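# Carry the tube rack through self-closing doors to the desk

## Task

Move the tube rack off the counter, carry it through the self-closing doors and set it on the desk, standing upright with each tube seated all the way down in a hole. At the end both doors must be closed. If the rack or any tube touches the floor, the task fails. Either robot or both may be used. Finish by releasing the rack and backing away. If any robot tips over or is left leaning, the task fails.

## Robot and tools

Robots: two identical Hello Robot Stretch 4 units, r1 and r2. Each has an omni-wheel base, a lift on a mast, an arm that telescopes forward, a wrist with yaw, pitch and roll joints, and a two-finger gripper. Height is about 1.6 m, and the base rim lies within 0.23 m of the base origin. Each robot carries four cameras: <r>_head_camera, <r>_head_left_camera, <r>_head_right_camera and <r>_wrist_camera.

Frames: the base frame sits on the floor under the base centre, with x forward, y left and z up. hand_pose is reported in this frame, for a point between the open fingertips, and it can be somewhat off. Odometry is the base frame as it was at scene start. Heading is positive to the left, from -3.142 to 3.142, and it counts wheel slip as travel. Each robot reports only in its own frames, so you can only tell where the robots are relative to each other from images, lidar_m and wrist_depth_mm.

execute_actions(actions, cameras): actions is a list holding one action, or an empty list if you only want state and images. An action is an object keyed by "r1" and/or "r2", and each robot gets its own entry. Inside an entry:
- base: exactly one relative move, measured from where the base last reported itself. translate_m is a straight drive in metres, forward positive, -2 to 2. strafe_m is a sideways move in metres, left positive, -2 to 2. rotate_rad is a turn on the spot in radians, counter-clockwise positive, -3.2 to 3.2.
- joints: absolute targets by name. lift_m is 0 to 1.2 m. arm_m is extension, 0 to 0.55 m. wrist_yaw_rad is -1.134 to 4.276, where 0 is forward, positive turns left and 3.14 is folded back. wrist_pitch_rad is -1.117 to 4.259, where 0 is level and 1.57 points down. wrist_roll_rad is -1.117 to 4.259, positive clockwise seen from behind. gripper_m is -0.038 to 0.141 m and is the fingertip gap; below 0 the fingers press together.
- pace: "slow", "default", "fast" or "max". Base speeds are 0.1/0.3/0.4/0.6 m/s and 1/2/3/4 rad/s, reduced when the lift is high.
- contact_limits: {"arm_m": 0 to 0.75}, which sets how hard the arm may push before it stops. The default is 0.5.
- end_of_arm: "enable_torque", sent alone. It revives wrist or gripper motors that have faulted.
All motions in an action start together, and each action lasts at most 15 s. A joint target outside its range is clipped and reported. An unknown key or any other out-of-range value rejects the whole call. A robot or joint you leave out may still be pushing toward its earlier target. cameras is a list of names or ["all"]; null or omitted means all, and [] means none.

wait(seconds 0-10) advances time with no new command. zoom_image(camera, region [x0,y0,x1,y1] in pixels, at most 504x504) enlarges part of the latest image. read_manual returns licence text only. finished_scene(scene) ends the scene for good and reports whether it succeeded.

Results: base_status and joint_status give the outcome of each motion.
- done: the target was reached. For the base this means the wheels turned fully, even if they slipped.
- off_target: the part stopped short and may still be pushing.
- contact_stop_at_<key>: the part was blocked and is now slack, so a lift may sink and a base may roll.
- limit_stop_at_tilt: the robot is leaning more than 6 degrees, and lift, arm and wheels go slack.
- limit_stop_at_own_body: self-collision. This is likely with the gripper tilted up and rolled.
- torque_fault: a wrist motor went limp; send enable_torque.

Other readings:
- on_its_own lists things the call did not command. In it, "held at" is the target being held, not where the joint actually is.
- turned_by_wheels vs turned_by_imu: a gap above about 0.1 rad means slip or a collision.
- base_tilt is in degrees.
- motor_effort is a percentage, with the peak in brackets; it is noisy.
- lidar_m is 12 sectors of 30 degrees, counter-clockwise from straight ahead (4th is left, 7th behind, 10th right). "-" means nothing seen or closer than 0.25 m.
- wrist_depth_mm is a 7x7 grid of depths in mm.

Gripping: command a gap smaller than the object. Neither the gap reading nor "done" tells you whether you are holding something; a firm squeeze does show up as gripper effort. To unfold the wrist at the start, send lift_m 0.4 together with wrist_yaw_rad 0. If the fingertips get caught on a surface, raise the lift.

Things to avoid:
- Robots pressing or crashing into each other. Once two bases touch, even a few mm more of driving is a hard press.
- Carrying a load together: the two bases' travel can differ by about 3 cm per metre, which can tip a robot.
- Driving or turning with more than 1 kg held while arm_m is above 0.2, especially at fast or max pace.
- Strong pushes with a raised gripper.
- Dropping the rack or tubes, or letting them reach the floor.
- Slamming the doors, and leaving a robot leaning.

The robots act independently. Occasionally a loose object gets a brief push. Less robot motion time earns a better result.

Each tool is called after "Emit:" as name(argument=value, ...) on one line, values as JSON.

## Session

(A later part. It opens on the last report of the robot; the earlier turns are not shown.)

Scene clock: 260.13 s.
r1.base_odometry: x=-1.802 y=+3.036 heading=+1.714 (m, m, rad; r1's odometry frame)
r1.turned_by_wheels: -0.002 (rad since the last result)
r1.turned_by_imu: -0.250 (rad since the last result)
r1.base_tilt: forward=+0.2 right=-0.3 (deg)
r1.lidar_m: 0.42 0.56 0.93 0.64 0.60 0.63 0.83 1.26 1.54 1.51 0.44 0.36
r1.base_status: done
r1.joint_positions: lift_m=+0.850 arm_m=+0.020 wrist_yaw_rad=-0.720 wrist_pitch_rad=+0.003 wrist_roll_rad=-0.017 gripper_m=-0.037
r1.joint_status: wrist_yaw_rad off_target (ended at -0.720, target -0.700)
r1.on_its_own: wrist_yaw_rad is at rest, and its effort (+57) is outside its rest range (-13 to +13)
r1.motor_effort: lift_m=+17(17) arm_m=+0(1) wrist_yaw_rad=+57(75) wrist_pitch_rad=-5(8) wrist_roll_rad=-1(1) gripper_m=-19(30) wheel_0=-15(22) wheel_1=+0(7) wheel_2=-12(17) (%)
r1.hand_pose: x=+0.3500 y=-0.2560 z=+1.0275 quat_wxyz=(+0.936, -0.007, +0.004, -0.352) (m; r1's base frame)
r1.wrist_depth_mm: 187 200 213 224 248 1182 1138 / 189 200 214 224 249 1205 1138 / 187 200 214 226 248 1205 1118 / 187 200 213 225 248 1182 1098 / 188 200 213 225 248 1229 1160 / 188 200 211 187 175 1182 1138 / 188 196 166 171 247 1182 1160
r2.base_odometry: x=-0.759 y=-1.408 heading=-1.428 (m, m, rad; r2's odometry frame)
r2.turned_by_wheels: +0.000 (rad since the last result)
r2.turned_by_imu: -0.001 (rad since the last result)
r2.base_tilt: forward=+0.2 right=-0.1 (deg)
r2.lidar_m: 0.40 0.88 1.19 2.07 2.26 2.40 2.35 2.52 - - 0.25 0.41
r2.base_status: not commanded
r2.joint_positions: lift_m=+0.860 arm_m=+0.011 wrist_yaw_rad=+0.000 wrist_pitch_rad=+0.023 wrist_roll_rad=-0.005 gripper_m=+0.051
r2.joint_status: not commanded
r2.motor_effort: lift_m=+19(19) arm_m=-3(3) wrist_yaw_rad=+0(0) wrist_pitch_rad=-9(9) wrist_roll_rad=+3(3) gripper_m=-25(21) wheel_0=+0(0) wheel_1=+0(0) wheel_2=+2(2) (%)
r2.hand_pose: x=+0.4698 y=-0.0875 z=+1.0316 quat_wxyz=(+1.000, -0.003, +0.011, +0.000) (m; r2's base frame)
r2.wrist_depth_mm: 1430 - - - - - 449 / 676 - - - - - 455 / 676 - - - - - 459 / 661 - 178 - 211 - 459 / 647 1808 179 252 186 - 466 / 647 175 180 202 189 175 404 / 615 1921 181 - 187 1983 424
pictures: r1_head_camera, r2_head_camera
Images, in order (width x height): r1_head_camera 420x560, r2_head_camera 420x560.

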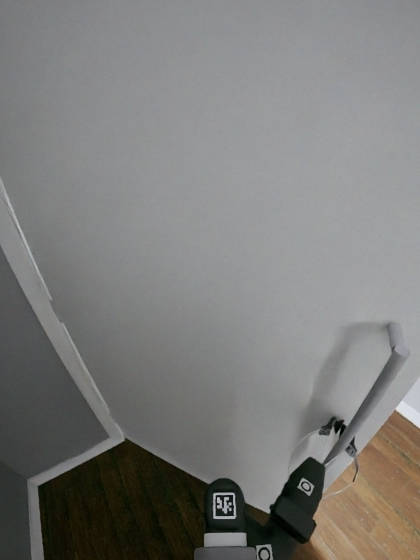

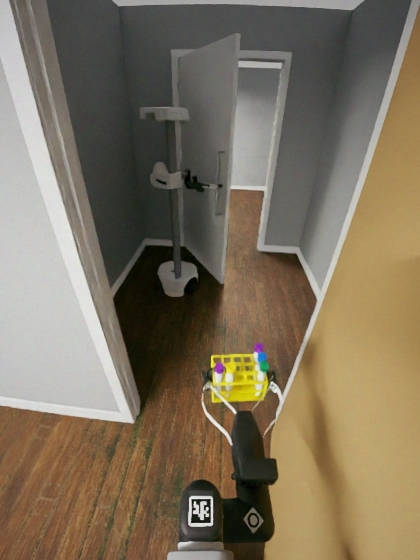

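Emit:
execute_actions(actions=[{"r2":{"base":{"strafe_m":0.1}}}], cameras=[])

Emit:
execute_actions(actions=[{"r2":{"base":{"translate_m":1.7}}}], cameras=["r2_head_camera","r2_head_left_camera"])

Scene clock: 262.57 s.
r1.base_odometry: x=-1.802 y=+3.036 heading=+1.714 (m, m, rad; r1's odometry frame)
r1.turned_by_wheels: +0.000 (rad since the last result)
r1.turned_by_imu: -0.001 (rad since the last result)
r1.base_tilt: forward=+0.2 right=-0.2 (deg)
r1.lidar_m: 0.41 0.55 0.92 0.64 0.60 0.63 0.84 1.26 1.53 1.52 0.45 0.34
r1.base_status: not commanded
r1.joint_positions: lift_m=+0.850 arm_m=+0.020 wrist_yaw_rad=-0.720 wrist_pitch_rad=+0.003 wrist_roll_rad=-0.017 gripper_m=-0.037
r1.joint_status: not commanded
r1.on_its_own: wrist_yaw_rad is at rest, and its effort (+57) is outside its rest range (-13 to +13)
r1.motor_effort: lift_m=+17(17) arm_m=+0(0) wrist_yaw_rad=+57(55) wrist_pitch_rad=-6(6) wrist_roll_rad=+0(1) gripper_m=-19(20) wheel_0=-15(15) wheel_1=+0(0) wheel_2=-11(11) (%)
r1.hand_pose: x=+0.3500 y=-0.2560 z=+1.0275 quat_wxyz=(+0.936, -0.007, +0.004, -0.352) (m; r1's base frame)
r1.wrist_depth_mm: 188 200 214 225 248 1160 1118 / 189 200 213 226 250 1205 1160 / 187 200 215 226 249 1229 1138 / 187 200 214 226 248 1182 1160 / 189 200 214 226 250 1182 1160 / 188 200 211 187 175 1182 1118 / 187 196 167 171 248 1182 1182
r2.base_odometry: x=-0.660 y=-1.394 heading=-1.428 (m, m, rad; r2's odometry frame)
r2.turned_by_wheels: +0.000 (rad since the last result)
r2.turned_by_imu: -0.001 (rad since the last result)
r2.base_tilt: forward=+0.2 right=-0.1 (deg)
r2.lidar_m: 0.41 0.83 1.21 1.97 2.12 2.41 2.36 2.52 - 0.25 0.25 0.51
r2.base_status: done
r2.joint_positions: lift_m=+0.860 arm_m=+0.011 wrist_yaw_rad=+0.000 wrist_pitch_rad=+0.023 wrist_roll_rad=-0.005 gripper_m=+0.051
r2.joint_status: not commanded
r2.motor_effort: lift_m=+18(19) arm_m=-3(3) wrist_yaw_rad=+0(1) wrist_pitch_rad=-9(9) wrist_roll_rad=+3(3) gripper_m=-26(24) wheel_0=+3(6) wheel_1=-3(8) wheel_2=+2(1) (%)
r2.hand_pose: x=+0.4698 y=-0.0874 z=+1.0316 quat_wxyz=(+1.000, -0.003, +0.011, +0.000) (m; r2's base frame)
r2.wrist_depth_mm: 564 1863 - - - - 1661 / 559 1863 - - - - 1708 / 569 1808 - - - - 1708 / 574 1863 179 - 210 - 1708 / 585 1756 179 252 189 - 1756 / 585 175 181 202 189 175 1576 / 585 1756 181 - 186 - 1618
pictures: none
No camera images: the call's "cameras" was empty. Leave "cameras" out to get every camera's image.

Scene clock: 269.73 s.
r1.base_odometry: x=-1.802 y=+3.036 heading=+1.714 (m, m, rad; r1's odometry frame)
r1.turned_by_wheels: +0.000 (rad since the last result)
r1.turned_by_imu: -0.002 (rad since the last result)
r1.base_tilt: forward=+0.2 right=-0.2 (deg)
r1.lidar_m: 0.42 0.54 0.92 0.66 0.60 0.62 0.87 0.37 0.31 0.27 0.25 0.36
r1.base_status: not commanded
r1.joint_positions: lift_m=+0.850 arm_m=+0.020 wrist_yaw_rad=-0.720 wrist_pitch_rad=+0.003 wrist_roll_rad=-0.017 gripper_m=-0.037
r1.joint_status: not commanded
r1.on_its_own: wrist_yaw_rad is at rest, and its effort (+58) is outside its rest range (-13 to +13)
r1.motor_effort: lift_m=+17(17) arm_m=+0(0) wrist_yaw_rad=+58(57) wrist_pitch_rad=-7(7) wrist_roll_rad=+0(1) gripper_m=-18(24) wheel_0=-15(15) wheel_1=+0(0) wheel_2=-12(12) (%)
r1.hand_pose: x=+0.3500 y=-0.2560 z=+1.0275 quat_wxyz=(+0.936, -0.007, +0.004, -0.352) (m; r1's base frame)
r1.wrist_depth_mm: 188 199 214 225 248 1205 1118 / 188 200 215 224 250 1205 1160 / 187 200 214 225 248 1182 1138 / 188 200 215 226 249 1182 1138 / 188 200 215 225 249 1182 1118 / 189 200 210 186 175 1182 1138 / 188 195 166 171 248 1160 1138
r2.base_odometry: x=-0.418 y=-3.077 heading=-1.428 (m, m, rad; r2's odometry frame)
r2.turned_by_wheels: +0.000 (rad since the last result)
r2.turned_by_imu: -0.013 (rad since the last result)
r2.base_tilt: forward=+0.3 right=-0.3 (deg)
r2.lidar_m: 0.32 0.31 0.84 0.81 0.88 0.78 0.87 0.91 1.21 1.21 1.31 0.45
r2.base_status: done
r2.joint_positions: lift_m=+0.860 arm_m=+0.011 wrist_yaw_rad=+0.000 wrist_pitch_rad=+0.023 wrist_roll_rad=-0.005 gripper_m=+0.051
r2.joint_status: not commanded
r2.motor_effort: lift_m=+19(18) arm_m=-3(2) wrist_yaw_rad=-1(2) wrist_pitch_rad=-9(9) wrist_roll_rad=+3(3) gripper_m=-22(26) wheel_0=+0(7) wheel_1=+1(4) wheel_2=+0(9) (%)
r2.hand_pose: x=+0.4698 y=-0.0874 z=+1.0316 quat_wxyz=(+1.000, -0.003, +0.011, +0.000) (m; r2's base frame)
r2.wrist_depth_mm: 1160 1229 1182 654 452 347 1078 / 1160 1229 1182 668 462 351 1078 / 289 343 1025 683 466 353 1098 / 307 387 179 621 213 357 1098 / 1118 1229 180 244 189 338 1118 / 1118 174 182 202 189 176 1138 / 1060 1281 182 - 186 357 1138
pictures: r2_head_camera, r2_head_left_camera
Images, in order (width x height): r2_head_camera 420x560, r2_head_left_camera 420x672.

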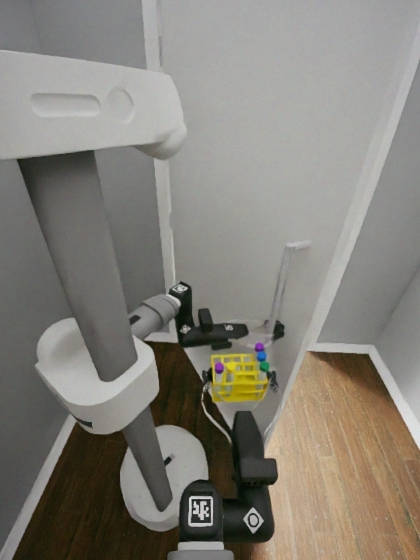

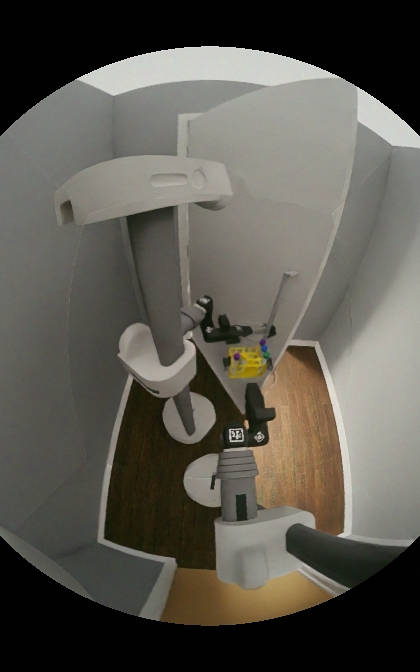

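Emit:
execute_actions(actions=[{"r2":{"base":{"strafe_m":-0.55}}}], cameras=[])

Emit:
execute_actions(actions=[{"r2":{"base":{"translate_m":0.85}}}], cameras=["r2_head_camera","r2_head_left_camera"])

Scene clock: 274.77 s.
r1.base_odometry: x=-1.802 y=+3.036 heading=+1.714 (m, m, rad; r1's odometry frame)
r1.turned_by_wheels: +0.000 (rad since the last result)
r1.turned_by_imu: -0.002 (rad since the last result)
r1.base_tilt: forward=+0.2 right=-0.2 (deg)
r1.lidar_m: 0.42 0.55 0.92 0.64 0.60 0.63 0.87 1.25 1.40 0.67 0.43 0.37
r1.base_status: not commanded
r1.joint_positions: lift_m=+0.850 arm_m=+0.020 wrist_yaw_rad=-0.720 wrist_pitch_rad=+0.003 wrist_roll_rad=-0.017 gripper_m=-0.037
r1.joint_status: not commanded
r1.on_its_own: wrist_yaw_rad is at rest, and its effort (+56) is outside its rest range (-13 to +13)
r1.motor_effort: lift_m=+17(17) arm_m=+0(0) wrist_yaw_rad=+56(57) wrist_pitch_rad=-6(7) wrist_roll_rad=+0(0) gripper_m=-17(16) wheel_0=-15(15) wheel_1=+0(0) wheel_2=-11(12) (%)
r1.hand_pose: x=+0.3500 y=-0.2560 z=+1.0275 quat_wxyz=(+0.936, -0.007, +0.004, -0.352) (m; r1's base frame)
r1.wrist_depth_mm: 187 199 213 225 249 1205 1138 / 188 200 214 226 249 1182 1138 / 187 199 214 225 249 1182 1118 / 188 200 215 224 250 1160 1138 / 188 200 215 225 249 530 1160 / 188 200 210 186 175 1182 1182 / 188 196 166 170 247 1160 1138
r2.base_odometry: x=-0.963 y=-3.155 heading=-1.428 (m, m, rad; r2's odometry frame)
r2.turned_by_wheels: +0.000 (rad since the last result)
r2.turned_by_imu: -0.005 (rad since the last result)
r2.base_tilt: forward=+0.2 right=-0.3 (deg)
r2.lidar_m: 0.41 0.59 0.68 1.37 1.13 0.91 0.83 0.88 0.68 0.66 0.72 0.47
r2.base_status: done
r2.joint_positions: lift_m=+0.860 arm_m=+0.011 wrist_yaw_rad=+0.000 wrist_pitch_rad=+0.023 wrist_roll_rad=-0.005 gripper_m=+0.051
r2.joint_status: not commanded
r2.motor_effort: lift_m=+19(19) arm_m=-3(3) wrist_yaw_rad=+0(1) wrist_pitch_rad=-9(9) wrist_roll_rad=+4(4) gripper_m=-25(23) wheel_0=+0(10) wheel_1=+0(9) wheel_2=-1(2) (%)
r2.hand_pose: x=+0.4698 y=-0.0874 z=+1.0316 quat_wxyz=(+1.000, -0.003, +0.011, +0.000) (m; r2's base frame)
r2.wrist_depth_mm: 904 - - - 1078 1060 976 / 854 - - - 1098 1078 991 / 798 - - - 1098 1098 1025 / 759 - 179 - 234 1118 1025 / 723 - 179 252 187 1098 1008 / 683 174 180 202 189 175 917 / 549 - 181 - 186 1138 976
pictures: none
No camera images: the call's "cameras" was empty. Leave "cameras" out to get every camera's image.

Scene clock: 279.07 s.
r1.base_odometry: x=-1.802 y=+3.036 heading=+1.714 (m, m, rad; r1's odometry frame)
r1.turned_by_wheels: +0.000 (rad since the last result)
r1.turned_by_imu: -0.001 (rad since the last result)
r1.base_tilt: forward=+0.2 right=-0.2 (deg)
r1.lidar_m: 0.42 0.55 0.95 0.65 0.60 0.62 0.84 1.25 1.40 1.52 0.43 0.35
r1.base_status: not commanded
r1.joint_positions: lift_m=+0.850 arm_m=+0.020 wrist_yaw_rad=-0.720 wrist_pitch_rad=+0.003 wrist_roll_rad=-0.017 gripper_m=-0.037
r1.joint_status: not commanded
r1.on_its_own: wrist_yaw_rad is at rest, and its effort (+56) is outside its rest range (-13 to +13)
r1.motor_effort: lift_m=+17(17) arm_m=+0(0) wrist_yaw_rad=+56(59) wrist_pitch_rad=-6(7) wrist_roll_rad=+0(0) gripper_m=-18(21) wheel_0=-15(15) wheel_1=+0(0) wheel_2=-12(12) (%)
r1.hand_pose: x=+0.3500 y=-0.2560 z=+1.0275 quat_wxyz=(+0.936, -0.007, +0.004, -0.352) (m; r1's base frame)
r1.wrist_depth_mm: 188 199 213 224 249 1205 1118 / 188 200 214 224 249 1182 1138 / 189 200 213 225 249 1160 1160 / 187 200 214 225 249 1205 1138 / 187 200 215 225 249 1182 1138 / 188 200 210 187 175 1160 1138 / 189 196 166 171 247 1138 1160
r2.base_odometry: x=-0.842 y=-3.996 heading=-1.428 (m, m, rad; r2's odometry frame)
r2.turned_by_wheels: +0.000 (rad since the last result)
r2.turned_by_imu: -0.007 (rad since the last result)
r2.base_tilt: forward=+0.2 right=-0.2 (deg)
r2.lidar_m: 0.42 2.97 0.45 0.33 0.30 0.33 1.67 0.99 0.75 0.73 0.68 0.56
r2.base_status: done
r2.joint_positions: lift_m=+0.860 arm_m=+0.011 wrist_yaw_rad=+0.000 wrist_pitch_rad=+0.023 wrist_roll_rad=-0.005 gripper_m=+0.051
r2.joint_status: not commanded
r2.motor_effort: lift_m=+19(19) arm_m=-3(3) wrist_yaw_rad=+1(0) wrist_pitch_rad=-9(9) wrist_roll_rad=+3(2) gripper_m=-28(23) wheel_0=-2(6) wheel_1=+0(3) wheel_2=+1(9) (%)
r2.hand_pose: x=+0.4698 y=-0.0874 z=+1.0316 quat_wxyz=(+1.000, -0.003, +0.011, +0.000) (m; r2's base frame)
r2.wrist_depth_mm: - - - - - 375 263 / - - - - - 382 265 / - - - - - 387 267 / - - 179 - 211 389 268 / - - 180 252 187 322 273 / - 175 181 202 189 176 272 / - - 181 - 186 345 290
pictures: r2_head_camera, r2_head_left_camera
Images, in order (width x height): r2_head_camera 420x560, r2_head_left_camera 420x672.

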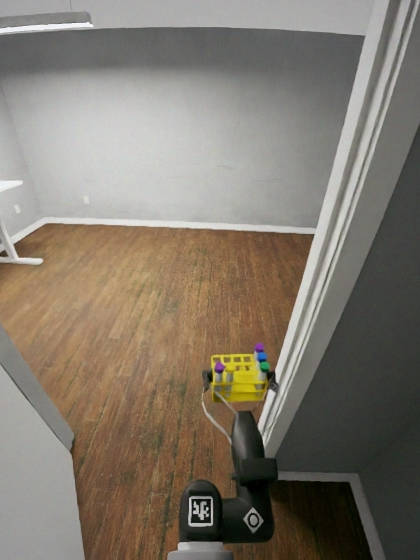

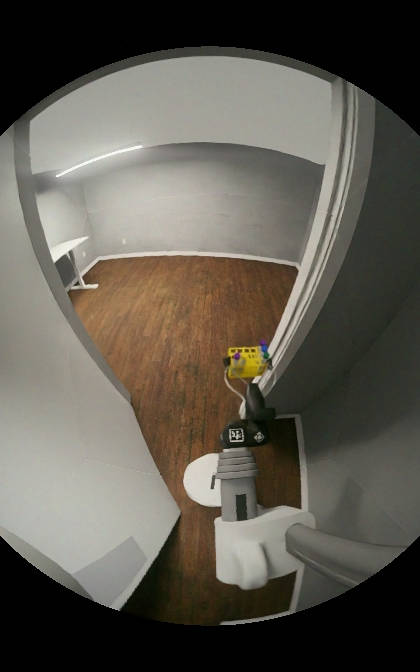

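Emit:
execute_actions(actions=[{"r2":{"base":{"strafe_m":0.17},"pace":"slow"}}], cameras=[])

Emit:
execute_actions(actions=[{"r2":{"base":{"translate_m":2.0}}}], cameras=[])

Emit:
execute_actions(actions=[{"r2":{"base":{"rotate_rad":1.54}},"r1":{"joints":{"gripper_m":0.1}}}], cameras=["r2_head_camera","r1_head_camera"])

Scene clock: 282.87 s.
torque_fault: r1.wrist_yaw_rad switched itself off since the last result.
r1.base_odometry: x=-1.802 y=+3.036 heading=+1.717 (m, m, rad; r1's odometry frame)
r1.turned_by_wheels: +0.002 (rad since the last result)
r1.turned_by_imu: +0.016 (rad since the last result)
r1.base_tilt: forward=+0.2 right=-0.3 (deg)
r1.lidar_m: 0.41 0.53 0.89 0.64 0.59 0.63 0.86 1.27 1.38 1.52 0.42 0.36
r1.base_status: not commanded
r1.joint_positions: lift_m=+0.850 arm_m=+0.019 wrist_yaw_rad=-0.870 wrist_pitch_rad=+0.002 wrist_roll_rad=-0.017 gripper_m=-0.037
r1.joint_status: not commanded
r1.on_its_own: wrist_yaw_rad is off since a torque_fault, until you send "end_of_arm": "enable_torque" (your -0.700 is given up)
r1.motor_effort: lift_m=+18(18) arm_m=+4(8) wrist_yaw_rad=+4(99) wrist_pitch_rad=-4(10) wrist_roll_rad=-1(1) gripper_m=-18(24) wheel_0=-2(15) wheel_1=+0(4) wheel_2=+1(16) (%)
r1.hand_pose: x=+0.3093 y=-0.2769 z=+1.0278 quat_wxyz=(+0.907, -0.007, +0.004, -0.421) (m; r1's base frame)
r1.wrist_depth_mm: 184 199 219 176 1308 1229 1205 / 185 199 218 229 1281 1255 1205 / 184 199 219 230 1308 1255 1229 / 184 200 220 231 1281 1255 1229 / 184 200 219 231 1281 1255 1229 / 185 199 206 184 181 1229 1229 / 185 145 212 167 263 1205 1205
r2.base_odometry: x=-0.674 y=-3.972 heading=-1.428 (m, m, rad; r2's odometry frame)
r2.turned_by_wheels: +0.000 (rad since the last result)
r2.turned_by_imu: +0.000 (rad since the last result)
r2.base_tilt: forward=+0.1 right=-0.3 (deg)
r2.lidar_m: 0.40 0.66 0.27 0.25 - 0.25 1.67 1.21 0.93 0.90 0.70 0.66
r2.base_status: done
r2.joint_positions: lift_m=+0.860 arm_m=+0.011 wrist_yaw_rad=+0.000 wrist_pitch_rad=+0.023 wrist_roll_rad=-0.005 gripper_m=+0.051
r2.joint_status: not commanded
r2.motor_effort: lift_m=+19(19) arm_m=-3(3) wrist_yaw_rad=+2(1) wrist_pitch_rad=-10(9) wrist_roll_rad=+3(3) gripper_m=-24(24) wheel_0=-1(15) wheel_1=+2(17) wheel_2=+1(7) (%)
r2.hand_pose: x=+0.4698 y=-0.0874 z=+1.0316 quat_wxyz=(+1.000, -0.003, +0.011, +0.000) (m; r2's base frame)
r2.wrist_depth_mm: - - - - - - - / - - - - - - - / - - - - - - - / - - 177 - 213 - - / - - 179 - 186 - - / - 175 180 202 189 175 - / - - 181 - 186 - -
pictures: none
No camera images: the call's "cameras" was empty. Leave "cameras" out to get every camera's image.

Scene clock: 291.03 s.
r1.base_odometry: x=-1.802 y=+3.036 heading=+1.717 (m, m, rad; r1's odometry frame)
r1.turned_by_wheels: +0.000 (rad since the last result)
r1.turned_by_imu: -0.003 (rad since the last result)
r1.base_tilt: forward=+0.2 right=-0.2 (deg)
r1.lidar_m: 0.42 0.56 0.90 0.64 0.58 0.63 0.86 1.25 1.40 1.52 0.40 0.34
r1.base_status: not commanded
r1.joint_positions: lift_m=+0.850 arm_m=+0.019 wrist_yaw_rad=-0.866 wrist_pitch_rad=+0.002 wrist_roll_rad=-0.017 gripper_m=-0.037
r1.joint_status: not commanded
r1.on_its_own: wrist_yaw_rad is off since a torque_fault, until you send "end_of_arm": "enable_torque" (your -0.700 is given up)
r1.motor_effort: lift_m=+18(18) arm_m=+4(4) wrist_yaw_rad=-2(1) wrist_pitch_rad=-3(4) wrist_roll_rad=-1(1) gripper_m=-22(23) wheel_0=-2(2) wheel_1=+0(0) wheel_2=+1(0) (%)
r1.hand_pose: x=+0.3105 y=-0.2764 z=+1.0277 quat_wxyz=(+0.908, -0.007, +0.004, -0.419) (m; r1's base frame)
r1.wrist_depth_mm: 186 200 218 176 1308 1229 1229 / 186 200 220 230 1281 1281 1205 / 185 200 219 231 1281 1229 1205 / 185 201 218 230 1255 1281 1229 / 185 201 220 230 1281 1255 1229 / 186 200 206 185 181 1229 1205 / 185 169 213 169 264 1205 1205
r2.base_odometry: x=-0.390 y=-5.952 heading=-1.428 (m, m, rad; r2's odometry frame)
r2.turned_by_wheels: +0.000 (rad since the last result)
r2.turned_by_imu: -0.015 (rad since the last result)
r2.base_tilt: forward=+0.3 right=-0.1 (deg)
r2.lidar_m: 0.41 1.90 1.93 1.86 1.77 1.37 1.69 1.39 1.98 2.08 2.21 1.84
r2.base_status: done
r2.joint_positions: lift_m=+0.860 arm_m=+0.011 wrist_yaw_rad=+0.000 wrist_pitch_rad=+0.023 wrist_roll_rad=-0.005 gripper_m=+0.051
r2.joint_status: not commanded
r2.motor_effort: lift_m=+19(19) arm_m=-3(3) wrist_yaw_rad=+1(1) wrist_pitch_rad=-9(8) wrist_roll_rad=+3(4) gripper_m=-25(25) wheel_0=+1(0) wheel_1=+1(5) wheel_2=+0(10) (%)
r2.hand_pose: x=+0.4698 y=-0.0874 z=+1.0316 quat_wxyz=(+1.000, -0.003, +0.011, +0.000) (m; r2's base frame)
r2.wrist_depth_mm: 1618 1576 1576 1499 1499 1464 1430 / 1618 1618 1576 1537 1499 1499 1499 / 1661 1618 1576 1537 1499 1499 1464 / 1661 1576 179 1576 212 1499 1499 / 1661 1661 180 246 188 1537 1499 / 1708 174 181 202 189 175 1537 / 1661 1661 181 - 186 1537 1537
pictures: none
No camera images: the call's "cameras" was empty. Leave "cameras" out to get every camera's image.

Scene clock: 293.10 s.
r1.base_odometry: x=-1.802 y=+3.036 heading=+1.717 (m, m, rad; r1's odometry frame)
r1.turned_by_wheels: +0.000 (rad since the last result)
r1.turned_by_imu: -0.001 (rad since the last result)
r1.base_tilt: forward=+0.2 right=-0.3 (deg)
r1.lidar_m: 0.67 0.74 0.91 0.64 0.60 0.64 0.86 1.26 1.40 1.51 1.46 0.68
r1.base_status: not commanded
r1.joint_positions: lift_m=+0.850 arm_m=+0.019 wrist_yaw_rad=-0.894 wrist_pitch_rad=+0.002 wrist_roll_rad=-0.017 gripper_m=+0.100
r1.joint_status: all done
r1.on_its_own: wrist_yaw_rad is off since a torque_fault, until you send "end_of_arm": "enable_torque" (your -0.700 is given up)
r1.motor_effort: lift_m=+18(18) arm_m=+4(4) wrist_yaw_rad=-3(1) wrist_pitch_rad=-4(4) wrist_roll_rad=-1(1) gripper_m=-6(21) wheel_0=-2(2) wheel_1=+0(0) wheel_2=+1(0) (%)
r1.hand_pose: x=+0.3028 y=-0.2796 z=+1.0277 quat_wxyz=(+0.902, -0.007, +0.005, -0.432) (m; r1's base frame)
r1.wrist_depth_mm: 433 488 1336 1308 1255 1255 1205 / 433 488 1397 1336 1308 1281 1255 / 430 492 1336 1336 1308 1281 1229 / 433 484 1336 1336 1281 1255 1229 / 430 477 1336 1308 1308 1281 1255 / 430 466 1366 1336 197 1281 1255 / 433 462 564 151 1308 1255 1255
r2.base_odometry: x=-0.390 y=-5.952 heading=+0.112 (m, m, rad; r2's odometry frame)
r2.turned_by_wheels: +1.540 (rad since the last result)
r2.turned_by_imu: +1.572 (rad since the last result)
r2.base_tilt: forward=+0.1 right=-0.1 (deg)
r2.lidar_m: 0.41 1.75 1.38 1.53 1.40 1.96 2.07 2.19 1.85 1.79 1.89 0.46
r2.base_status: done
r2.joint_positions: lift_m=+0.860 arm_m=+0.011 wrist_yaw_rad=+0.000 wrist_pitch_rad=+0.023 wrist_roll_rad=-0.005 gripper_m=+0.051
r2.joint_status: not commanded
r2.motor_effort: lift_m=+19(18) arm_m=-3(3) wrist_yaw_rad=+0(0) wrist_pitch_rad=-9(9) wrist_roll_rad=+4(3) gripper_m=-25(23) wheel_0=-1(6) wheel_1=-1(6) wheel_2=+2(8) (%)
r2.hand_pose: x=+0.4698 y=-0.0874 z=+1.0316 quat_wxyz=(+1.000, -0.003, +0.011, +0.000) (m; r2's base frame)
r2.wrist_depth_mm: 1863 - - - - - - / 1808 - - - - - - / 1808 - - - - - - / 1808 - 177 - 211 - - / 1808 - 179 - 186 - - / 1756 175 180 202 188 175 - / 1661 - 181 - 186 - -
pictures: r1_head_camera, r2_head_camera
Images, in order (width x height): r1_head_camera 420x560, r2_head_camera 420x560.

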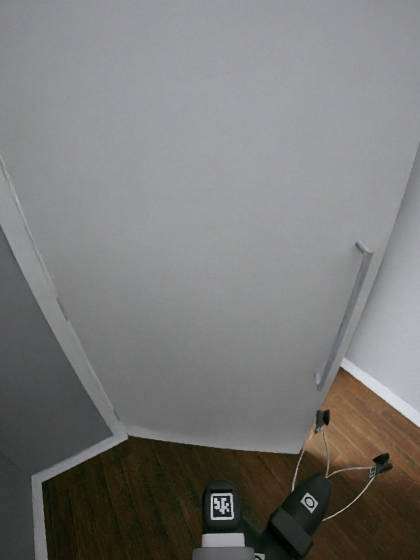

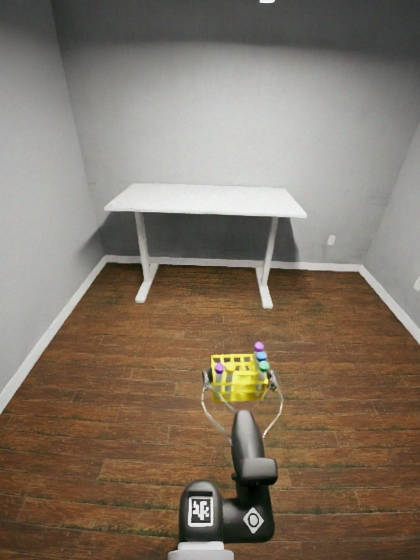

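Emit:
execute_actions(actions=[{"r2":{"base":{"translate_m":1.25}}}], cameras=["r2_head_camera","r2_wrist_camera"])

Scene clock: 299.53 s.
r1.base_odometry: x=-1.802 y=+3.036 heading=+1.717 (m, m, rad; r1's odometry frame)
r1.turned_by_wheels: +0.000 (rad since the last result)
r1.turned_by_imu: -0.002 (rad since the last result)
r1.base_tilt: forward=+0.2 right=-0.2 (deg)
r1.lidar_m: 0.97 0.91 0.88 0.65 0.59 0.64 0.85 1.25 1.39 1.52 1.44 1.34
r1.base_status: not commanded
r1.joint_positions: lift_m=+0.850 arm_m=+0.019 wrist_yaw_rad=-0.894 wrist_pitch_rad=+0.002 wrist_roll_rad=-0.017 gripper_m=+0.100
r1.joint_status: not commanded
r1.on_its_own: wrist_yaw_rad is off since a torque_fault, until you send "end_of_arm": "enable_torque" (your -0.700 is given up)
r1.motor_effort: lift_m=+18(18) arm_m=+4(4) wrist_yaw_rad=+2(1) wrist_pitch_rad=-4(4) wrist_roll_rad=-1(1) gripper_m=-2(1) wheel_0=-2(2) wheel_1=+0(0) wheel_2=+1(0) (%)
r1.hand_pose: x=+0.3028 y=-0.2796 z=+1.0277 quat_wxyz=(+0.902, -0.007, +0.005, -0.432) (m; r1's base frame)
r1.wrist_depth_mm: 1118 1366 1366 1308 1308 1281 1229 / 1098 1397 1336 1366 1281 1229 1255 / 1098 1397 1336 1336 1308 1229 1255 / 1098 1366 1366 1336 1308 1281 1229 / 1098 1397 1397 1308 1308 1229 1229 / 1118 1308 1336 1336 197 1281 1255 / 1078 1255 1366 151 1308 1229 1255
r2.base_odometry: x=+0.852 y=-5.812 heading=+0.112 (m, m, rad; r2's odometry frame)
r2.turned_by_wheels: +0.000 (rad since the last result)
r2.turned_by_imu: -0.009 (rad since the last result)
r2.base_tilt: forward=+0.3 right=-0.2 (deg)
r2.lidar_m: 0.43 0.64 0.93 1.22 1.31 1.99 3.39 2.53 1.91 1.84 0.85 0.46
r2.base_status: done
r2.joint_positions: lift_m=+0.860 arm_m=+0.011 wrist_yaw_rad=+0.000 wrist_pitch_rad=+0.023 wrist_roll_rad=-0.005 gripper_m=+0.051
r2.joint_status: not commanded
r2.motor_effort: lift_m=+19(19) arm_m=-3(3) wrist_yaw_rad=+1(0) wrist_pitch_rad=-9(9) wrist_roll_rad=+3(3) gripper_m=-26(24) wheel_0=-1(4) wheel_1=+0(4) wheel_2=+2(9) (%)
r2.hand_pose: x=+0.4698 y=-0.0874 z=+1.0316 quat_wxyz=(+1.000, -0.003, +0.011, +0.000) (m; r2's base frame)
r2.wrist_depth_mm: 1160 1160 1138 1138 1118 1098 1098 / 1160 1160 1160 1138 1138 1118 1098 / 1182 1182 1160 1138 1138 1118 1118 / 1205 1182 179 1160 216 1138 1118 / 768 732 181 244 189 603 585 / 418 174 181 202 190 175 379 / 831 1229 181 - 186 1182 723
pictures: r2_head_camera, r2_wrist_camera
Images, in order (width x height): r2_head_camera 420x560, r2_wrist_camera 616x392.

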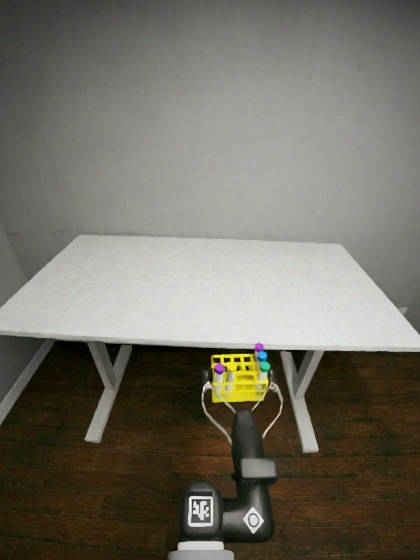

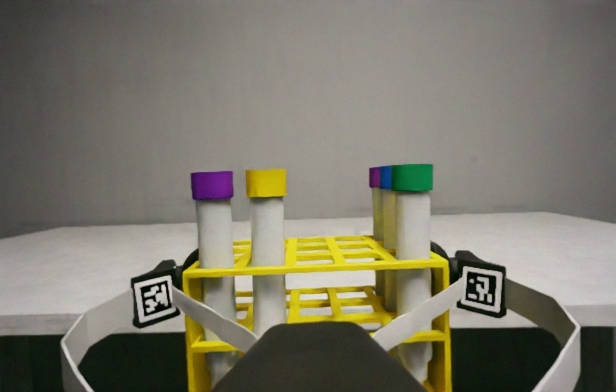

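Emit:
execute_actions(actions=[{"r2":{"joints":{"lift_m":0.89}}}], cameras=[])

Emit:
execute_actions(actions=[{"r2":{"joints":{"arm_m":0.35}}}], cameras=[])

Emit:
execute_actions(actions=[{"r2":{"joints":{"lift_m":0.835},"pace":"slow"}}], cameras=["r2_wrist_camera"])

Scene clock: 302.20 s.
r1.base_odometry: x=-1.802 y=+3.036 heading=+1.717 (m, m, rad; r1's odometry frame)
r1.turned_by_wheels: +0.000 (rad since the last result)
r1.turned_by_imu: -0.001 (rad since the last result)
r1.base_tilt: forward=+0.2 right=-0.2 (deg)
r1.lidar_m: 0.98 0.92 0.91 0.63 0.59 0.62 0.86 1.24 1.39 1.52 1.44 1.35
r1.base_status: not commanded
r1.joint_positions: lift_m=+0.850 arm_m=+0.019 wrist_yaw_rad=-0.894 wrist_pitch_rad=+0.002 wrist_roll_rad=-0.017 gripper_m=+0.100
r1.joint_status: not commanded
r1.on_its_own: wrist_yaw_rad is off since a torque_fault, until you send "end_of_arm": "enable_torque" (your -0.700 is given up)
r1.motor_effort: lift_m=+18(18) arm_m=+4(4) wrist_yaw_rad=+0(1) wrist_pitch_rad=-3(4) wrist_roll_rad=-1(1) gripper_m=-2(0) wheel_0=-2(2) wheel_1=+0(0) wheel_2=+0(1) (%)
r1.hand_pose: x=+0.3028 y=-0.2796 z=+1.0277 quat_wxyz=(+0.902, -0.007, +0.005, -0.432) (m; r1's base frame)
r1.wrist_depth_mm: 1118 1366 1336 1336 1308 1255 1229 / 1138 1397 1366 1281 1255 1255 1229 / 1098 1366 1366 1308 1308 1281 1255 / 1118 1366 1366 1308 1281 1255 1229 / 1078 1397 1366 1308 1281 1255 1229 / 1098 1308 1366 1308 198 1255 1229 / 1118 1281 1366 151 1281 1229 1229
r2.base_odometry: x=+0.852 y=-5.812 heading=+0.112 (m, m, rad; r2's odometry frame)
r2.turned_by_wheels: +0.000 (rad since the last result)
r2.turned_by_imu: -0.001 (rad since the last result)
r2.base_tilt: forward=+0.3 right=-0.1 (deg)
r2.lidar_m: 0.43 0.65 0.93 1.25 1.32 1.99 3.39 2.55 1.89 1.84 0.84 0.43
r2.base_status: not commanded
r2.joint_positions: lift_m=+0.890 arm_m=+0.011 wrist_yaw_rad=+0.000 wrist_pitch_rad=+0.023 wrist_roll_rad=-0.005 gripper_m=+0.051
r2.joint_status: all done
r2.motor_effort: lift_m=+21(22) arm_m=-3(3) wrist_yaw_rad=+0(0) wrist_pitch_rad=-9(9) wrist_roll_rad=+2(3) gripper_m=-24(25) wheel_0=-1(0) wheel_1=+0(0) wheel_2=+2(2) (%)
r2.hand_pose: x=+0.4698 y=-0.0874 z=+1.0614 quat_wxyz=(+1.000, -0.003, +0.011, +0.000) (m; r2's base frame)
r2.wrist_depth_mm: 1160 1138 1138 1138 1118 1098 1098 / 1182 1160 1160 1138 1118 1118 1118 / 1182 1182 1182 1160 1138 1118 1118 / 1205 1182 178 1160 212 1138 1098 / 931 878 180 252 187 741 715 / 508 175 181 202 189 175 402 / 603 1229 181 - 186 1182 544
pictures: none
No camera images: the call's "cameras" was empty. Leave "cameras" out to get every camera's image.

Scene clock: 304.33 s.
r1.base_odometry: x=-1.802 y=+3.036 heading=+1.717 (m, m, rad; r1's odometry frame)
r1.turned_by_wheels: +0.000 (rad since the last result)
r1.turned_by_imu: -0.001 (rad since the last result)
r1.base_tilt: forward=+0.2 right=-0.2 (deg)
r1.lidar_m: 0.97 0.92 0.91 0.63 0.60 0.62 0.84 1.25 1.41 1.51 1.45 1.31
r1.base_status: not commanded
r1.joint_positions: lift_m=+0.850 arm_m=+0.019 wrist_yaw_rad=-0.894 wrist_pitch_rad=+0.002 wrist_roll_rad=-0.017 gripper_m=+0.100
r1.joint_status: not commanded
r1.on_its_own: wrist_yaw_rad is off since a torque_fault, until you send "end_of_arm": "enable_torque" (your -0.700 is given up)
r1.motor_effort: lift_m=+18(18) arm_m=+4(4) wrist_yaw_rad=-1(1) wrist_pitch_rad=-3(4) wrist_roll_rad=-1(1) gripper_m=-1(2) wheel_0=-2(2) wheel_1=+0(0) wheel_2=+1(1) (%)
r1.hand_pose: x=+0.3028 y=-0.2796 z=+1.0277 quat_wxyz=(+0.902, -0.007, +0.005, -0.432) (m; r1's base frame)
r1.wrist_depth_mm: 1118 1366 1397 1336 1281 1281 1229 / 1118 1397 1366 1308 1281 1281 1229 / 1118 1397 1430 1308 1308 1255 1255 / 1118 1397 1366 1336 1281 1281 1281 / 1078 1366 1397 1308 1281 1281 1229 / 1098 1308 1397 1336 197 1308 1229 / 1098 1255 1397 151 1308 1281 1229
r2.base_odometry: x=+0.852 y=-5.812 heading=+0.112 (m, m, rad; r2's odometry frame)
r2.turned_by_wheels: +0.000 (rad since the last result)
r2.turned_by_imu: -0.001 (rad since the last result)
r2.base_tilt: forward=+0.3 right=-0.2 (deg)
r2.lidar_m: 0.61 0.64 0.92 1.24 1.32 2.00 3.38 2.55 1.89 1.84 0.83 0.64
r2.base_status: not commanded
r2.joint_positions: lift_m=+0.890 arm_m=+0.349 wrist_yaw_rad=+0.000 wrist_pitch_rad=+0.023 wrist_roll_rad=-0.005 gripper_m=+0.051
r2.joint_status: all done
r2.motor_effort: lift_m=+21(21) arm_m=+5(6) wrist_yaw_rad=+0(0) wrist_pitch_rad=-9(9) wrist_roll_rad=+2(3) gripper_m=-27(25) wheel_0=-1(1) wheel_1=+0(0) wheel_2=+2(2) (%)
r2.hand_pose: x=+0.8084 y=-0.0874 z=+1.0615 quat_wxyz=(+1.000, -0.003, +0.011, +0.000) (m; r2's base frame)
r2.wrist_depth_mm: 842 820 809 798 798 788 778 / 842 831 831 820 798 798 788 / 842 842 820 820 809 798 798 / 854 842 178 820 212 809 798 / 854 842 179 252 188 723 707 / 504 175 181 202 189 176 399 / 327 338 181 - 186 314 312
pictures: none
No camera images: the call's "cameras" was empty. Leave "cameras" out to get every camera's image.

Scene clock: 305.67 s.
r1.base_odometry: x=-1.802 y=+3.036 heading=+1.717 (m, m, rad; r1's odometry frame)
r1.turned_by_wheels: +0.000 (rad since the last result)
r1.turned_by_imu: +0.000 (rad since the last result)
r1.base_tilt: forward=+0.2 right=-0.2 (deg)
r1.lidar_m: 0.99 0.92 0.90 0.63 0.60 0.62 0.83 1.25 1.38 1.52 1.46 1.34
r1.base_status: not commanded
r1.joint_positions: lift_m=+0.850 arm_m=+0.019 wrist_yaw_rad=-0.894 wrist_pitch_rad=+0.002 wrist_roll_rad=-0.017 gripper_m=+0.100
r1.joint_status: not commanded
r1.on_its_own: wrist_yaw_rad is off since a torque_fault, until you send "end_of_arm": "enable_torque" (your -0.700 is given up)
r1.motor_effort: lift_m=+18(18) arm_m=+4(4) wrist_yaw_rad=+0(1) wrist_pitch_rad=-4(4) wrist_roll_rad=-1(1) gripper_m=+0(1) wheel_0=-2(2) wheel_1=+0(0) wheel_2=+0(1) (%)
r1.hand_pose: x=+0.3028 y=-0.2796 z=+1.0277 quat_wxyz=(+0.902, -0.007, +0.005, -0.432) (m; r1's base frame)
r1.wrist_depth_mm: 1098 1397 1397 1366 1308 1281 1255 / 1118 1397 1336 1336 1308 1281 1229 / 1098 1430 1397 1336 1308 1255 1255 / 1098 1366 1366 1336 1308 1281 1255 / 1078 1366 1336 1308 1336 1229 1182 / 1098 1281 1397 1336 197 1281 1229 / 1098 1281 1366 151 1281 1255 1229
r2.base_odometry: x=+0.852 y=-5.812 heading=+0.112 (m, m, rad; r2's odometry frame)
r2.turned_by_wheels: +0.000 (rad since the last result)
r2.turned_by_imu: -0.001 (rad since the last result)
r2.base_tilt: forward=+0.3 right=-0.1 (deg)
r2.lidar_m: 0.62 0.63 0.93 1.24 1.32 1.99 3.39 2.54 1.89 1.85 0.83 0.63
r2.base_status: not commanded
r2.joint_positions: lift_m=+0.835 arm_m=+0.349 wrist_yaw_rad=+0.000 wrist_pitch_rad=+0.016 wrist_roll_rad=-0.005 gripper_m=+0.051
r2.joint_status: all done
r2.motor_effort: lift_m=+13(20) arm_m=+5(5) wrist_yaw_rad=+0(1) wrist_pitch_rad=+10(8) wrist_roll_rad=+4(3) gripper_m=-21(23) wheel_0=+0(1) wheel_1=+0(0) wheel_2=+2(2) (%)
r2.hand_pose: x=+0.8085 y=-0.0874 z=+1.0090 quat_wxyz=(+1.000, -0.003, +0.008, +0.000) (m; r2's base frame)
r2.wrist_depth_mm: 831 820 820 809 788 798 788 / 842 831 820 809 798 798 788 / 842 842 820 820 820 809 798 / 866 842 178 820 213 809 798 / 676 640 183 237 187 525 517 / 362 176 181 200 189 175 277 / 233 240 181 - 186 223 233
pictures: r2_wrist_camera
Images, in order (width x height): r2_wrist_camera 616x392.

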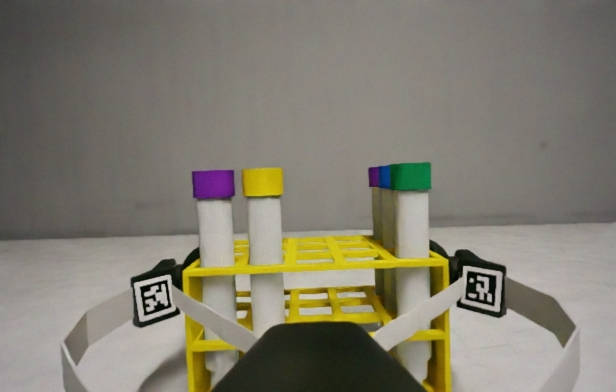

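Emit:
execute_actions(actions=[{"r2":{"joints":{"gripper_m":0.141,"lift_m":0.84}}}], cameras=[])

Emit:
execute_actions(actions=[{"r2":{"joints":{"arm_m":0.01}}}], cameras=["r2_wrist_camera"])

Scene clock: 308.43 s.
r1.base_odometry: x=-1.802 y=+3.036 heading=+1.717 (m, m, rad; r1's odometry frame)
r1.turned_by_wheels: +0.000 (rad since the last result)
r1.turned_by_imu: -0.001 (rad since the last result)
r1.base_tilt: forward=+0.2 right=-0.2 (deg)
r1.lidar_m: 0.98 0.92 0.89 0.64 0.59 0.65 0.87 1.27 1.39 1.53 1.44 1.34
r1.base_status: not commanded
r1.joint_positions: lift_m=+0.850 arm_m=+0.019 wrist_yaw_rad=-0.894 wrist_pitch_rad=+0.002 wrist_roll_rad=-0.017 gripper_m=+0.100
r1.joint_status: not commanded
r1.on_its_own: wrist_yaw_rad is off since a torque_fault, until you send "end_of_arm": "enable_torque" (your -0.700 is given up)
r1.motor_effort: lift_m=+18(18) arm_m=+5(4) wrist_yaw_rad=+2(1) wrist_pitch_rad=-4(4) wrist_roll_rad=-1(1) gripper_m=-2(0) wheel_0=-2(2) wheel_1=+0(0) wheel_2=+1(0) (%)
r1.hand_pose: x=+0.3028 y=-0.2796 z=+1.0277 quat_wxyz=(+0.902, -0.007, +0.005, -0.432) (m; r1's base frame)
r1.wrist_depth_mm: 1118 1430 1336 1308 1308 1255 1229 / 1118 1397 1308 1336 1281 1255 1229 / 1138 1366 1336 1308 1255 1255 1205 / 1098 1366 1336 1336 1281 1281 1205 / 1098 1366 1336 1336 1308 1255 1205 / 1098 1255 1336 1336 198 1255 1229 / 1098 1281 1336 151 1281 1255 1255
r2.base_odometry: x=+0.852 y=-5.812 heading=+0.112 (m, m, rad; r2's odometry frame)
r2.turned_by_wheels: +0.000 (rad since the last result)
r2.turned_by_imu: -0.001 (rad since the last result)
r2.base_tilt: forward=+0.3 right=-0.2 (deg)
r2.lidar_m: 0.60 0.64 0.93 1.24 1.32 2.01 3.39 2.53 1.90 1.84 0.84 0.62
r2.base_status: not commanded
r2.joint_positions: lift_m=+0.840 arm_m=+0.349 wrist_yaw_rad=+0.000 wrist_pitch_rad=+0.021 wrist_roll_rad=-0.005 gripper_m=+0.141
r2.joint_status: all done
r2.motor_effort: lift_m=+21(19) arm_m=+5(5) wrist_yaw_rad=+0(1) wrist_pitch_rad=-4(10) wrist_roll_rad=+3(3) gripper_m=+0(22) wheel_0=+0(0) wheel_1=+0(0) wheel_2=+2(2) (%)
r2.hand_pose: x=+0.8085 y=-0.0874 z=+1.0119 quat_wxyz=(+1.000, -0.003, +0.011, +0.000) (m; r2's base frame)
r2.wrist_depth_mm: 842 831 809 809 798 788 778 / 831 820 820 809 798 798 788 / 854 831 831 820 809 798 788 / 854 854 203 831 258 809 788 / 661 621 209 250 212 452 504 / 357 315 204 163 203 287 309 / 247 229 213 - 213 223 222
pictures: none
No camera images: the call's "cameras" was empty. Leave "cameras" out to get every camera's image.

Scene clock: 310.57 s.
r1.base_odometry: x=-1.802 y=+3.036 heading=+1.717 (m, m, rad; r1's odometry frame)
r1.turned_by_wheels: +0.000 (rad since the last result)
r1.turned_by_imu: -0.001 (rad since the last result)
r1.base_tilt: forward=+0.2 right=-0.3 (deg)
r1.lidar_m: 0.98 0.92 0.92 0.64 0.60 0.62 0.85 1.27 1.40 1.52 1.45 1.37
r1.base_status: not commanded
r1.joint_positions: lift_m=+0.850 arm_m=+0.019 wrist_yaw_rad=-0.894 wrist_pitch_rad=+0.002 wrist_roll_rad=-0.017 gripper_m=+0.100
r1.joint_status: not commanded
r1.on_its_own: wrist_yaw_rad is off since a torque_fault, until you send "end_of_arm": "enable_torque" (your -0.700 is given up)
r1.motor_effort: lift_m=+18(18) arm_m=+4(4) wrist_yaw_rad=+1(1) wrist_pitch_rad=-4(4) wrist_roll_rad=-1(1) gripper_m=+1(2) wheel_0=-2(2) wheel_1=+0(0) wheel_2=+0(1) (%)
r1.hand_pose: x=+0.3028 y=-0.2796 z=+1.0277 quat_wxyz=(+0.902, -0.007, +0.005, -0.432) (m; r1's base frame)
r1.wrist_depth_mm: 1118 1397 1336 1308 1281 1229 1255 / 1138 1366 1336 1336 1281 1281 1255 / 1098 1366 1336 1308 1308 1255 1205 / 1118 1336 1397 1308 1308 1255 1229 / 1098 1397 1308 1336 1281 1281 1229 / 1098 1308 1366 1308 198 1255 1229 / 1138 1255 1366 151 1281 1255 1255
r2.base_odometry: x=+0.852 y=-5.812 heading=+0.112 (m, m, rad; r2's odometry frame)
r2.turned_by_wheels: +0.000 (rad since the last result)
r2.turned_by_imu: -0.001 (rad since the last result)
r2.base_tilt: forward=+0.2 right=-0.2 (deg)
r2.lidar_m: 0.60 0.66 0.95 1.23 1.31 2.02 3.40 2.55 1.90 1.85 0.84 0.63
r2.base_status: not commanded
r2.joint_positions: lift_m=+0.840 arm_m=+0.011 wrist_yaw_rad=+0.000 wrist_pitch_rad=+0.022 wrist_roll_rad=-0.005 gripper_m=+0.141
r2.joint_status: all done
r2.motor_effort: lift_m=+21(21) arm_m=-5(4) wrist_yaw_rad=+0(1) wrist_pitch_rad=-5(6) wrist_roll_rad=+3(3) gripper_m=+2(2) wheel_0=+0(1) wheel_1=+0(0) wheel_2=+2(2) (%)
r2.hand_pose: x=+0.4702 y=-0.0874 z=+1.0118 quat_wxyz=(+1.000, -0.003, +0.011, +0.000) (m; r2's base frame)
r2.wrist_depth_mm: 1160 1160 1160 1118 1118 1118 1078 / 1160 1160 1138 1138 1138 1118 1118 / 1182 1182 1182 1138 1138 1118 1118 / 1205 1182 1160 991 1138 1160 1118 / 668 634 603 539 549 462 508 / 442 399 392 163 379 377 373 / 1255 1205 1205 - 1182 1160 960
pictures: r2_wrist_camera
Images, in order (width x height): r2_wrist_camera 616x392.

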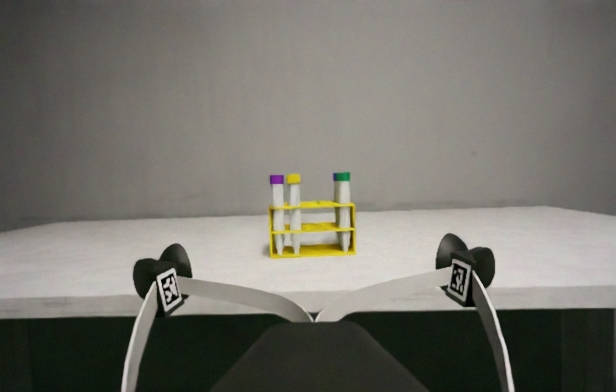

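Emit:
finished_scene(scene=1)

The scene is finished: the task was done.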